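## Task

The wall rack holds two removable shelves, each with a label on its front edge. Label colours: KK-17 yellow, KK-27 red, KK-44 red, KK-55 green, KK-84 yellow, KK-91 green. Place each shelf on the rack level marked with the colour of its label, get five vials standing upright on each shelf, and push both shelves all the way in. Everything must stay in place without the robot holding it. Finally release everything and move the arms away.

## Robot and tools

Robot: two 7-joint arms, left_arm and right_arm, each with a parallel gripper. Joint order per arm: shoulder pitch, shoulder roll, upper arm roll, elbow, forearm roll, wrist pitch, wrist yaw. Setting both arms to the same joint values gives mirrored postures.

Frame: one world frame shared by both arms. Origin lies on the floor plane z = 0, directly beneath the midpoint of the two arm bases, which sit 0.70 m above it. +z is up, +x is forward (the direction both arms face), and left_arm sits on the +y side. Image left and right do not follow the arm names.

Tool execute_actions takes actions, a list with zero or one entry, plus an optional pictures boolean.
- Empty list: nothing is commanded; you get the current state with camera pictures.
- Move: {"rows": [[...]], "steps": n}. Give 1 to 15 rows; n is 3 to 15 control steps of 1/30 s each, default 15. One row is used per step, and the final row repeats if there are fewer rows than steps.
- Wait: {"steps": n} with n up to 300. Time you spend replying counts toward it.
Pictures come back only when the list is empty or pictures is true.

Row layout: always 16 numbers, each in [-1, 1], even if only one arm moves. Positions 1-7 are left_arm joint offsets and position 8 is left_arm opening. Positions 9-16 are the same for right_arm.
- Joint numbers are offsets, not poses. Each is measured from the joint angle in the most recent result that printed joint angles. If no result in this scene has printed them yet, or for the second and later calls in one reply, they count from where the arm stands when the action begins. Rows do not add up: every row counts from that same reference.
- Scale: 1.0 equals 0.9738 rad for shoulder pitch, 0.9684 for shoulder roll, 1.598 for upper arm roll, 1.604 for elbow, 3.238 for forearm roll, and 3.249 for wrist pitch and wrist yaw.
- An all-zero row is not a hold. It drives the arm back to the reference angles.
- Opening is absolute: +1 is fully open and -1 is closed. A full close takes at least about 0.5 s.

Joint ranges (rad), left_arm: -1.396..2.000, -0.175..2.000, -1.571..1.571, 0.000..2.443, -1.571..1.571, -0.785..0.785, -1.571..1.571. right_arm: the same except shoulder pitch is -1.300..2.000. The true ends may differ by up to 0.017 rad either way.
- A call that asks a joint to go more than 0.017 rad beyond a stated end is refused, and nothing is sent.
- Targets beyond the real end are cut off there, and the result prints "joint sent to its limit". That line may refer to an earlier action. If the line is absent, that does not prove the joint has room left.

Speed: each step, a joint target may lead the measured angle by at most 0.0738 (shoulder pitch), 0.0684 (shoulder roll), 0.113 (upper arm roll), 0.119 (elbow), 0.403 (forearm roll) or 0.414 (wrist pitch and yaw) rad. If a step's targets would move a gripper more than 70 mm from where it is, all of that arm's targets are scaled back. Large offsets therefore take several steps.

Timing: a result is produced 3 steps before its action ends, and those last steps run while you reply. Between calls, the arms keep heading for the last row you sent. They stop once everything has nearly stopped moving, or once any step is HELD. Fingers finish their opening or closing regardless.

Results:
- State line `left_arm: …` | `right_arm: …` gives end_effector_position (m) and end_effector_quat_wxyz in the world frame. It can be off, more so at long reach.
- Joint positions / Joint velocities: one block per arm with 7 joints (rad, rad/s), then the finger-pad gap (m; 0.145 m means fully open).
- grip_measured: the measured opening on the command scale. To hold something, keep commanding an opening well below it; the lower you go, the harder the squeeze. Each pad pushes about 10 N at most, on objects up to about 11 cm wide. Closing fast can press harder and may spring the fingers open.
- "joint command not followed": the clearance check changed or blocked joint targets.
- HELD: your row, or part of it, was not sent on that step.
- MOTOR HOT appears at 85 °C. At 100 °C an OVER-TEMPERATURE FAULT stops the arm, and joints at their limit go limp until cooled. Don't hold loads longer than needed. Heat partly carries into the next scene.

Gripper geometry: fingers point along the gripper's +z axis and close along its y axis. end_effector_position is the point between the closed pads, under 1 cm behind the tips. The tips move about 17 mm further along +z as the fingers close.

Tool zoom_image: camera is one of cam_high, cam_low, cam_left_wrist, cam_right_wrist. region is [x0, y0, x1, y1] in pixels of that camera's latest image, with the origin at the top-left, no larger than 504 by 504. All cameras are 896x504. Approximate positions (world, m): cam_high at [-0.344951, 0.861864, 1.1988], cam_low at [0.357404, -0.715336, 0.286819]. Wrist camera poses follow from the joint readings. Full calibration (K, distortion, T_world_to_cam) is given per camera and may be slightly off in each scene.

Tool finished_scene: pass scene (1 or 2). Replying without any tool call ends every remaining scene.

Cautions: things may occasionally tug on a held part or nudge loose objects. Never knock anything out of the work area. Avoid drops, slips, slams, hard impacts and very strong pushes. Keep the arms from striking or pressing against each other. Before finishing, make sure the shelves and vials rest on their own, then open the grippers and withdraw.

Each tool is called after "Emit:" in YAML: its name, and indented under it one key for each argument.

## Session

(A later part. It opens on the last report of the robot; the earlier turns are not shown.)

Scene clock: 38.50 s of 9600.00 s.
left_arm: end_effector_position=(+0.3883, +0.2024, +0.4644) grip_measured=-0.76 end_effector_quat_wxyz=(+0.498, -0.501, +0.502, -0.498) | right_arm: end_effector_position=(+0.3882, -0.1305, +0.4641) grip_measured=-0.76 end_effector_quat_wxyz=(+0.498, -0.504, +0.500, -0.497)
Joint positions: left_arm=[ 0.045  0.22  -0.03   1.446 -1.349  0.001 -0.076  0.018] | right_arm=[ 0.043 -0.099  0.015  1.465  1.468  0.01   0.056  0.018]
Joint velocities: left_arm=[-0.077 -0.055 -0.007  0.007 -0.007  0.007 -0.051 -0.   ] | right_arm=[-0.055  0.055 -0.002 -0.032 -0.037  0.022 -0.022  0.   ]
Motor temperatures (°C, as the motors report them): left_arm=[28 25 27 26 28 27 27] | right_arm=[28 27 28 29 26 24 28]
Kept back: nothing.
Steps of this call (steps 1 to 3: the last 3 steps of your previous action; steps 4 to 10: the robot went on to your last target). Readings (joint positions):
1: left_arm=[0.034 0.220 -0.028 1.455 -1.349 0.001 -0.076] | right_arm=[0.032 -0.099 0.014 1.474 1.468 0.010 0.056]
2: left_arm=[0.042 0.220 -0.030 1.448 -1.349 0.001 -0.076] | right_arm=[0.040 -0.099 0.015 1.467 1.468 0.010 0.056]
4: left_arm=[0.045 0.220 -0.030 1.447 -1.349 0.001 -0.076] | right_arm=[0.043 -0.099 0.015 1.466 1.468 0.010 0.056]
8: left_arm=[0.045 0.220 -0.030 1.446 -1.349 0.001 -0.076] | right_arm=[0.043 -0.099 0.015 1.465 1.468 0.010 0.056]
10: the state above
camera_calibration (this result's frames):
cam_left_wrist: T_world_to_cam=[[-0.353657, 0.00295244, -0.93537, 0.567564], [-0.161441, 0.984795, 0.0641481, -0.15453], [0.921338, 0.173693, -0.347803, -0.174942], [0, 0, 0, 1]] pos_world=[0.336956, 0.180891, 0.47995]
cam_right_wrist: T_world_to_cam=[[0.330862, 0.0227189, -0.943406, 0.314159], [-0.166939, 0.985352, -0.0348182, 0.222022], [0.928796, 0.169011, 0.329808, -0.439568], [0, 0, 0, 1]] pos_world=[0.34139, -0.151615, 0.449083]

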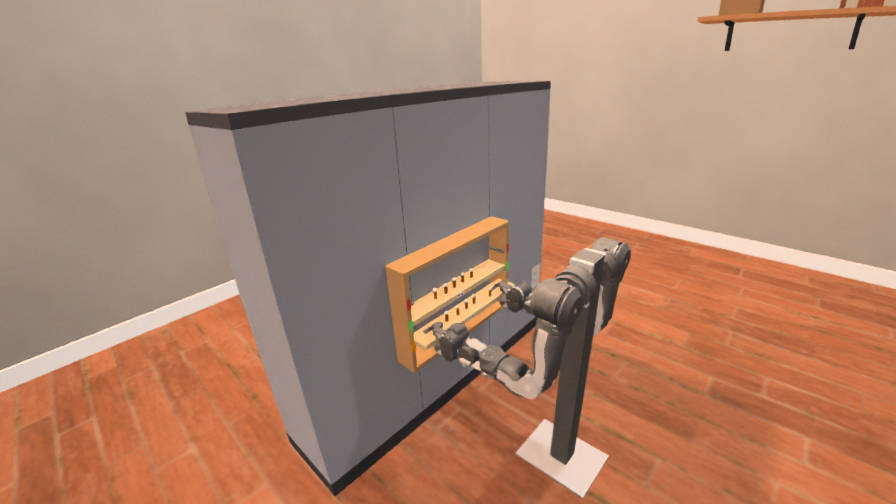

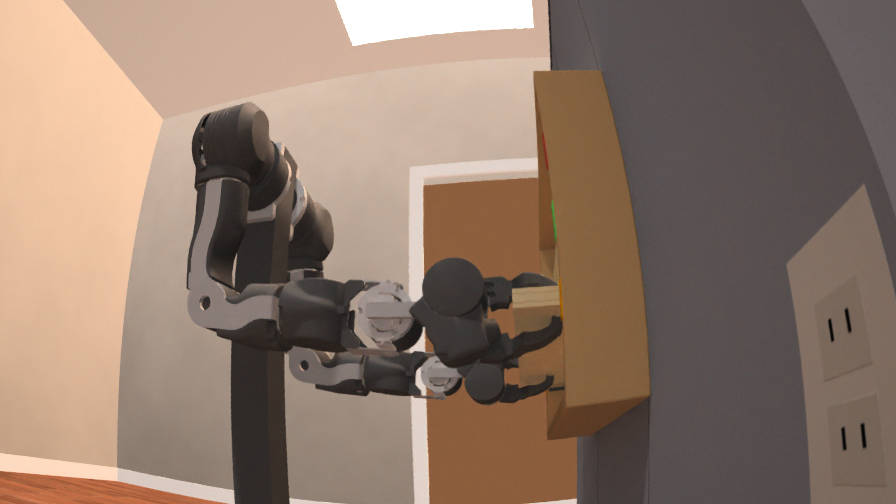

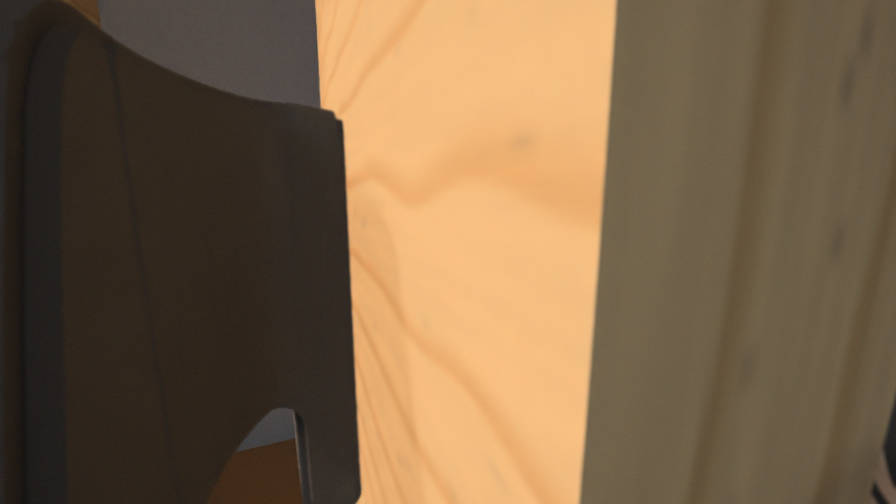

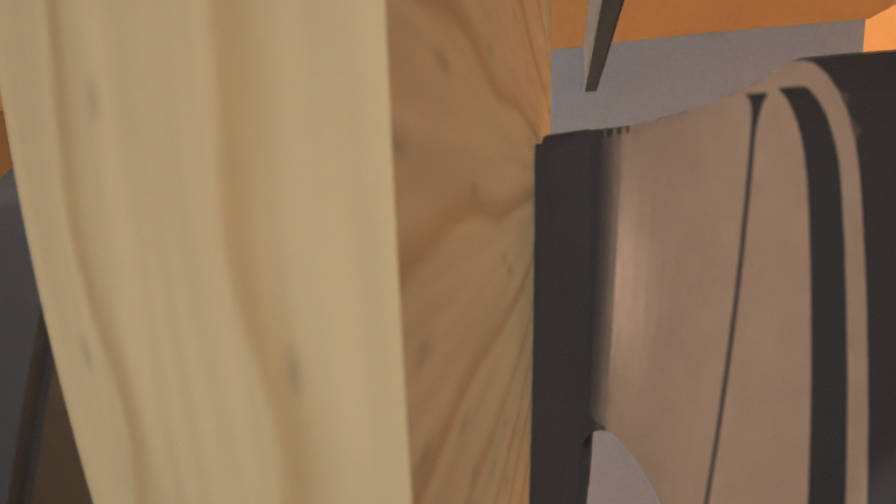

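Emit:
execute_actions:
  actions:
    - {"rows":[[0.002,0,0,-0.001,0,0,-0.004,-1,0.002,0,0,-0.001,0,0,0.004,-1],[0.01,0,-0.002,-0.006,0,0,-0.005,-1,0.01,0,0.001,-0.006,0,0,0.005,-1],[0.024,0,-0.004,-0.016,0.001,0,-0.006,-1,0.024,0,0.002,-0.016,0,0,0.006,-1],[0.042,0,-0.007,-0.028,0.001,0,-0.007,-1,0.041,0,0.003,-0.028,0,0,0.007,-1],[0.061,0,-0.011,-0.042,0.001,0,-0.009,-1,0.061,0,0.004,-0.042,0,0,0.009,-1],[0.086,0,-0.015,-0.06,0.002,0,-0.011,-1,0.085,0,0.006,-0.061,-0.001,0,0.011,-1],[0.11,0,-0.02,-0.079,0.003,0,-0.013,-1,0.109,0,0.008,-0.08,-0.001,0,0.013,-1],[0.135,0,-0.024,-0.098,0.003,0,-0.016,-1,0.134,0,0.009,-0.1,-0.001,0,0.016,-1],[0.159,0,-0.029,-0.117,0.004,0,-0.019,-1,0.158,0,0.011,-0.119,-0.001,0,0.019,-1],[0.184,0,-0.033,-0.137,0.004,0,-0.022,-1,0.182,0,0.013,-0.139,-0.001,0,0.022,-1],[0.203,0,-0.037,-0.154,0.005,0,-0.025,-1,0.202,0,0.014,-0.156,-0.002,0,0.025,-1],[0.22,0,-0.04,-0.169,0.005,0,-0.027,-1,0.219,0,0.015,-0.172,-0.002,0,0.027,-1],[0.235,0,-0.042,-0.182,0.006,0,-0.028,-1,0.233,0,0.016,-0.185,-0.002,0,0.028,-1],[0.243,0,-0.044,-0.189,0.006,0,-0.029,-1,0.241,0,0.017,-0.192,-0.002,0,0.029,-1],[0.245,0,-0.044,-0.191,0.006,0,-0.029,-1,0.243,0,0.017,-0.194,-0.002,0,0.029,-1]]}

Emit:
execute_actions:
  actions:
    - {"steps":10}

Emit:
execute_actions:
  actions:
    - {"rows":[[0,0,0,0,0,0,0,-0.85,0,0,0,0,0,0,0,-0.85],[0,0,0,0,0,0,0,-0.78,0,0,0,0,0,0,0,-0.78],[0,0,0,0,0,0,0,-0.75,0,0,0,0,0,0,0,-0.75],[0,0,0,0,0,0,0,-0.73,0,0,0,0,0,0,0,-0.73],[0,0,0,0,0,0,0,-0.7,0,0,0,0,0,0,0,-0.7],[0,0,0,0,0,0,0,-0.66,0,0,0,0,0,0,0,-0.66],[0,0,0,0,0,0,0,-0.58,0,0,0,0,0,0,0,-0.58],[0,0,0,0,0,0,0,-0.45,0,0,0,0,0,0,0,-0.45]],"steps":13}

Emit:
execute_actions:
  actions:
    - {"rows":[[-0.02,0,0.003,0.014,0,0,0.001,-0.45,-0.02,0,-0.001,0.014,0,0,-0.001,-0.45],[-0.05,0,0.008,0.035,0,0,0.002,-0.45,-0.05,0,-0.003,0.035,0,0,-0.002,-0.45],[-0.09,0,0.015,0.063,0,0,0.004,-0.45,-0.09,0,-0.006,0.063,0,0,-0.004,-0.45],[-0.13,0,0.022,0.091,0,0,0.006,-0.45,-0.13,0,-0.009,0.091,0,0,-0.006,-0.45],[-0.17,0,0.029,0.118,0,0,0.008,-0.45,-0.17,0,-0.011,0.118,0,0,-0.008,-0.45],[-0.21,0,0.035,0.144,0,0,0.01,-0.45,-0.21,0,-0.014,0.144,0,0,-0.01,-0.45],[-0.25,0,0.041,0.17,0,0,0.011,-0.45,-0.25,0,-0.016,0.17,0,0,-0.011,-0.45],[-0.29,0,0.046,0.193,0,0,0.011,-0.45,-0.29,0,-0.018,0.193,0,0,-0.011,-0.45],[-0.33,0,0.05,0.215,0,0,0.011,-0.45,-0.33,0,-0.02,0.215,0,0,-0.011,-0.45],[-0.37,0,0.055,0.237,0,0,0.01,-0.45,-0.37,0,-0.022,0.237,0,0,-0.01,-0.45],[-0.41,0,0.06,0.259,0,0,0.01,-0.45,-0.41,0,-0.023,0.259,0,0,-0.01,-0.45],[-0.45,0,0.063,0.28,0,0,0.01,-0.45,-0.45,0,-0.024,0.28,0,0,-0.01,-0.45],[-0.49,0,0.066,0.3,0,0,0.01,-0.45,-0.49,0,-0.025,0.3,0,0,-0.01,-0.45],[-0.53,0,0.066,0.32,0,0,0.01,-0.45,-0.53,0,-0.025,0.32,0,0,-0.01,-0.45],[-0.65,0,0.066,0.35,0,0,0.01,-0.45,-0.65,0,-0.025,0.35,0,0,-0.01,-0.45]]}

Emit:
execute_actions:
  actions:
    - {"steps":10}
  pictures: true

Scene clock: 39.37 s of 9600.00 s.
left_arm: end_effector_position=(+0.4310, +0.2041, +0.4564) grip_measured=-0.76 end_effector_quat_wxyz=(+0.498, -0.503, +0.503, -0.496) | right_arm: end_effector_position=(+0.4321, -0.1296, +0.4567) grip_measured=-0.76 end_effector_quat_wxyz=(+0.498, -0.504, +0.500, -0.497)
Joint positions: left_arm=[ 0.255  0.221 -0.091  1.177 -1.333  0.001 -0.138  0.018] | right_arm=[ 0.252 -0.098  0.039  1.193  1.462  0.006  0.118  0.018]
Joint velocities: left_arm=[ 0.407 -0.011 -0.1   -0.584  0.081  0.037 -0.081  0.001] | right_arm=[ 0.429 -0.055  0.017 -0.54  -0.007 -0.066  0.256  0.   ]
Motor temperatures (°C, as the motors report them): left_arm=[28 25 27 26 28 27 27] | right_arm=[28 27 28 29 26 24 28]
Steps of this call (steps 1 to 14: the robot went on to your last target; steps 15 to 26: the first 12 steps of this action). Readings (joint positions):
15: left_arm=[0.045 0.220 -0.030 1.445 -1.349 0.001 -0.076] | right_arm=[0.043 -0.099 0.015 1.465 1.468 0.009 0.056]
16: left_arm=[0.048 0.220 -0.031 1.440 -1.349 0.001 -0.077] | right_arm=[0.045 -0.099 0.016 1.459 1.468 0.009 0.057]
18: left_arm=[0.074 0.220 -0.039 1.401 -1.348 0.001 -0.081] | right_arm=[0.072 -0.099 0.019 1.420 1.467 0.009 0.059]
22: left_arm=[0.173 0.221 -0.066 1.292 -1.342 0.001 -0.102] | right_arm=[0.170 -0.098 0.030 1.309 1.465 0.007 0.081]
26: the state above

Scene clock: 39.70 s of 9600.00 s.
left_arm: end_effector_position=(+0.4360, +0.2048, +0.4560) grip_measured=-0.76 end_effector_quat_wxyz=(+0.499, -0.503, +0.501, -0.497) | right_arm: end_effector_position=(+0.4365, -0.1291, +0.4564) grip_measured=-0.76 end_effector_quat_wxyz=(+0.500, -0.503, +0.498, -0.498)
Joint positions: left_arm=[ 0.281  0.221 -0.099  1.14  -1.328  0.    -0.154  0.018] | right_arm=[ 0.274 -0.098  0.042  1.157  1.46   0.005  0.139  0.018]
Joint velocities: left_arm=[-0.033 -0.033 -0.002  0.007 -0.051 -0.007 -0.007 -0.   ] | right_arm=[ 0.011  0.011 -0.017 -0.007 -0.051 -0.007  0.007  0.   ]
Motor temperatures (°C, as the motors report them): left_arm=[28 25 27 26 28 27 27] | right_arm=[28 27 28 29 26 24 28]
Kept back: nothing.
Steps of this call (steps 1 to 3: the last 3 steps of your previous action; steps 4 to 10: the robot went on to your last target). Readings (joint positions):
1: left_arm=[0.268 0.221 -0.095 1.157 -1.330 0.001 -0.147] | right_arm=[0.266 -0.098 0.040 1.172 1.461 0.005 0.126]
2: left_arm=[0.278 0.221 -0.098 1.144 -1.329 0.001 -0.151] | right_arm=[0.274 -0.098 0.042 1.161 1.461 0.005 0.132]
4: left_arm=[0.281 0.221 -0.099 1.140 -1.328 0.000 -0.153] | right_arm=[0.274 -0.098 0.042 1.157 1.460 0.005 0.139]
8: left_arm=[0.281 0.221 -0.099 1.140 -1.328 0.000 -0.154] | right_arm=[0.274 -0.098 0.042 1.157 1.460 0.005 0.139]
10: the state above

Scene clock: 40.03 s of 9600.00 s.
left_arm: end_effector_position=(+0.4360, +0.2048, +0.4558) grip_measured=-0.45 end_effector_quat_wxyz=(+0.499, -0.503, +0.501, -0.497) | right_arm: end_effector_position=(+0.4365, -0.1292, +0.4564) grip_measured=-0.45 end_effector_quat_wxyz=(+0.500, -0.503, +0.498, -0.499)
Joint positions: left_arm=[ 0.281  0.221 -0.099  1.14  -1.328  0.    -0.152  0.042] | right_arm=[ 0.274 -0.098  0.042  1.157  1.46   0.004  0.139  0.042]
Joint velocities: left_arm=[ 0.055 -0.077  0.007 -0.002  0.022 -0.022  0.007 -0.   ] | right_arm=[-0.077 -0.033 -0.017 -0.012 -0.007 -0.037 -0.051  0.   ]
Motor temperatures (°C, as the motors report them): left_arm=[28 25 27 26 28 27 27] | right_arm=[28 27 28 29 26 24 28]
Steps of this call (steps 1 to 10: the first 10 steps of this action). Readings (joint positions):
1: left_arm=[0.281 0.221 -0.099 1.140 -1.328 0.000 -0.152] | right_arm=[0.274 -0.098 0.042 1.157 1.460 0.004 0.139]
2: left_arm=[0.281 0.221 -0.099 1.140 -1.328 0.000 -0.152] | right_arm=[0.274 -0.098 0.042 1.157 1.460 0.004 0.139]
4: left_arm=[0.281 0.221 -0.099 1.140 -1.328 0.000 -0.152] | right_arm=[0.274 -0.098 0.042 1.157 1.460 0.004 0.139]
8: left_arm=[0.281 0.221 -0.099 1.140 -1.328 0.000 -0.152] | right_arm=[0.274 -0.098 0.042 1.157 1.460 0.004 0.139]
10: the state above

Scene clock: 40.53 s of 9600.00 s.
left_arm: end_effector_position=(+0.3434, +0.2028, +0.4504) grip_measured=-0.45 end_effector_quat_wxyz=(+0.488, -0.512, +0.501, -0.499) | right_arm: end_effector_position=(+0.3418, -0.1326, +0.4487) grip_measured=-0.45 end_effector_quat_wxyz=(+0.490, -0.509, +0.504, -0.497)
Joint positions: left_arm=[-0.157  0.221  0.     1.582 -1.328  0.    -0.121  0.042] | right_arm=[-0.163 -0.098  0.005  1.6    1.46   0.004  0.108  0.042]
Joint velocities: left_arm=[-1.    -0.077  0.125  0.789 -0.022 -0.007 -0.022 -0.   ] | right_arm=[-1.154 -0.055 -0.027  0.803 -0.037 -0.007  0.095 -0.   ]
Motor temperatures (°C, as the motors report them): left_arm=[28 25 27 26 28 27 27] | right_arm=[28 27 28 29 26 24 28]
Steps of this call (steps 1 to 3: the last 3 steps of your previous action; steps 4 to 15: the first 12 steps of this action, its rows measured from where the robot was after step 3). Readings (joint positions):
3: left_arm=[0.281 0.221 -0.099 1.140 -1.328 0.000 -0.152] | right_arm=[0.274 -0.098 0.042 1.157 1.460 0.004 0.139]
4: left_arm=[0.271 0.221 -0.096 1.155 -1.328 0.000 -0.152] | right_arm=[0.265 -0.098 0.041 1.172 1.460 0.004 0.138]
5: left_arm=[0.244 0.221 -0.089 1.192 -1.328 0.000 -0.151] | right_arm=[0.239 -0.098 0.039 1.209 1.460 0.004 0.137]
7: left_arm=[0.158 0.221 -0.066 1.282 -1.328 0.000 -0.145] | right_arm=[0.153 -0.098 0.030 1.301 1.460 0.004 0.131]
11: left_arm=[-0.002 0.221 -0.028 1.442 -1.328 0.000 -0.123] | right_arm=[-0.008 -0.098 0.015 1.460 1.460 0.004 0.110]
15: the state above

Scene clock: 40.87 s of 9600.00 s.
left_arm: end_effector_position=(+0.3011, +0.1944, +0.4352) grip_measured=-0.45 end_effector_quat_wxyz=(-0.464, +0.525, -0.521, +0.488) | right_arm: end_effector_position=(+0.2991, -0.1363, +0.4342) grip_measured=-0.45 end_effector_quat_wxyz=(-0.469, +0.524, -0.522, +0.483)
Joint positions: left_arm=[-0.345  0.22   0.006  1.705 -1.328 -0.    -0.119  0.042] | right_arm=[-0.351 -0.098  0.003  1.723  1.46   0.004  0.106  0.042]
Joint velocities: left_arm=[-0.033 -0.077  0.007  0.017 -0.051 -0.022 -0.022 -0.   ] | right_arm=[-0.209  0.011 -0.002  0.017  0.022 -0.022 -0.007 -0.   ]
Motor temperatures (°C, as the motors report them): left_arm=[28 25 27 26 28 27 27] | right_arm=[28 27 28 29 26 24 28]
Kept back: nothing.
Steps of this call (steps 1 to 3: the last 3 steps of your previous action; steps 4 to 10: the robot went on to your last target). Readings (joint positions):
1: left_arm=[-0.197 0.221 0.005 1.613 -1.328 0.000 -0.120] | right_arm=[-0.204 -0.098 0.004 1.631 1.460 0.004 0.107]
2: left_arm=[-0.236 0.221 0.006 1.644 -1.328 0.001 -0.120] | right_arm=[-0.243 -0.098 0.004 1.662 1.460 0.004 0.106]
4: left_arm=[-0.346 0.222 0.007 1.720 -1.328 -0.000 -0.125] | right_arm=[-0.353 -0.098 0.003 1.737 1.460 0.004 0.112]
8: left_arm=[-0.350 0.220 0.006 1.697 -1.328 -0.000 -0.115] | right_arm=[-0.356 -0.098 0.003 1.715 1.460 0.004 0.102]
10: the state above
camera_calibration (this result's frames):
cam_left_wrist: T_world_to_cam=[[-0.433243, -0.0157025, -0.90114, 0.522154], [-0.138505, 0.989131, 0.0493534, -0.160223], [0.890571, 0.146194, -0.430709, -0.0526845], [0, 0, 0, 1]] pos_world=[0.250947, 0.174383, 0.45575]
cam_right_wrist: T_world_to_cam=[[0.249303, 0.00476972, -0.968414, 0.348452], [-0.153815, 0.987489, -0.0347335, 0.208122], [0.956132, 0.157615, 0.246918, -0.319721], [0, 0, 0, 1]] pos_world=[0.250838, -0.156787, 0.423619]

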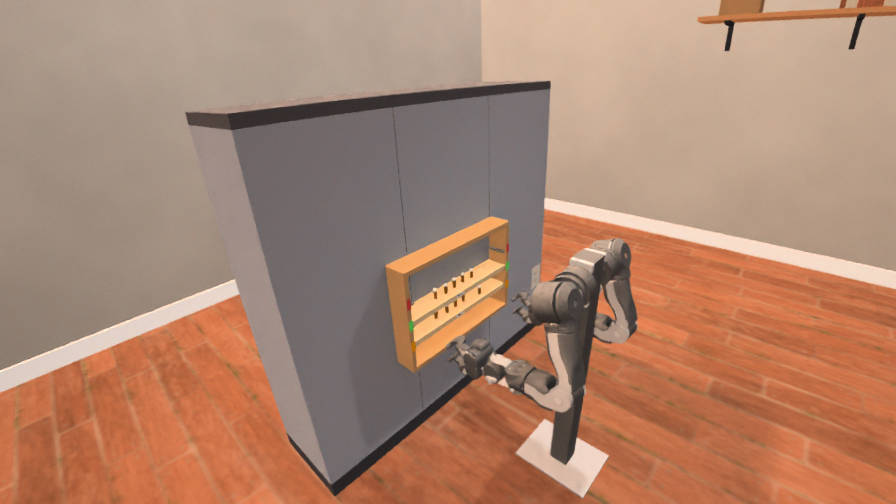

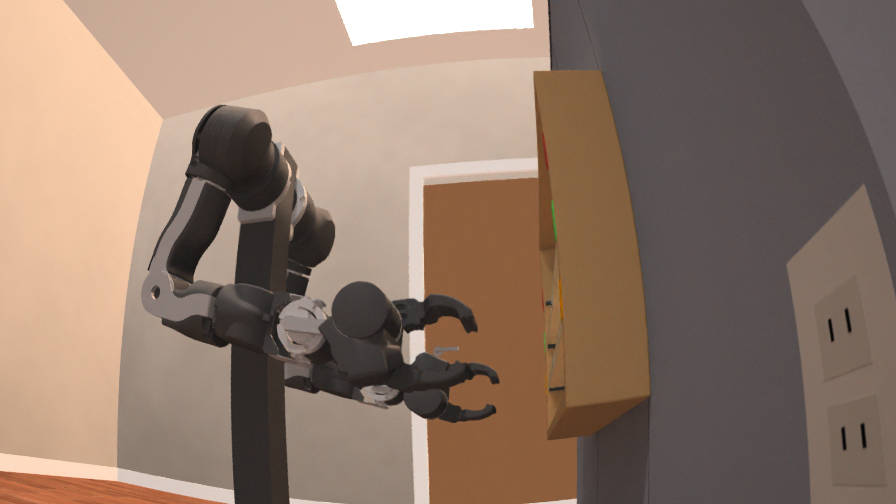

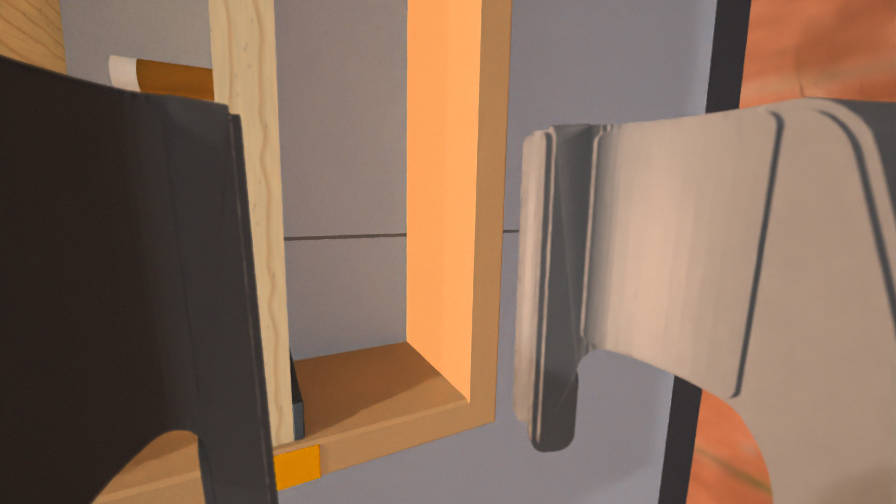

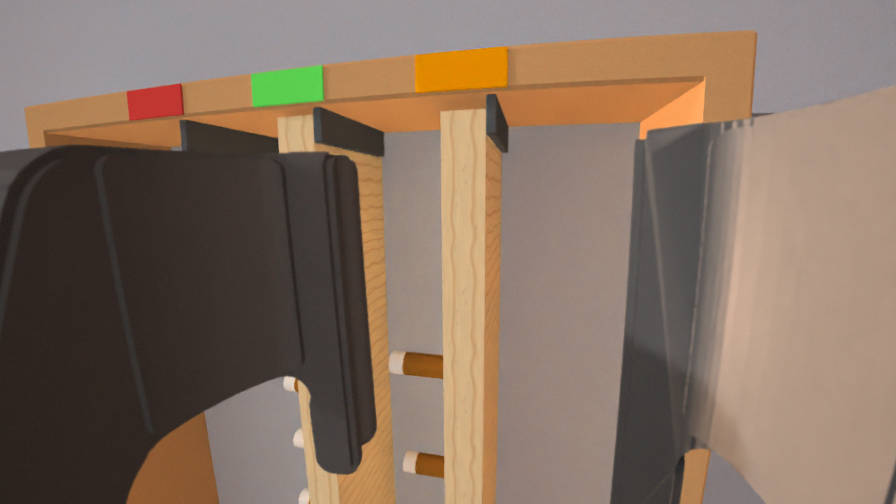

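Emit:
finished_scene:
  scene: 1

The scene is finished: the task was done.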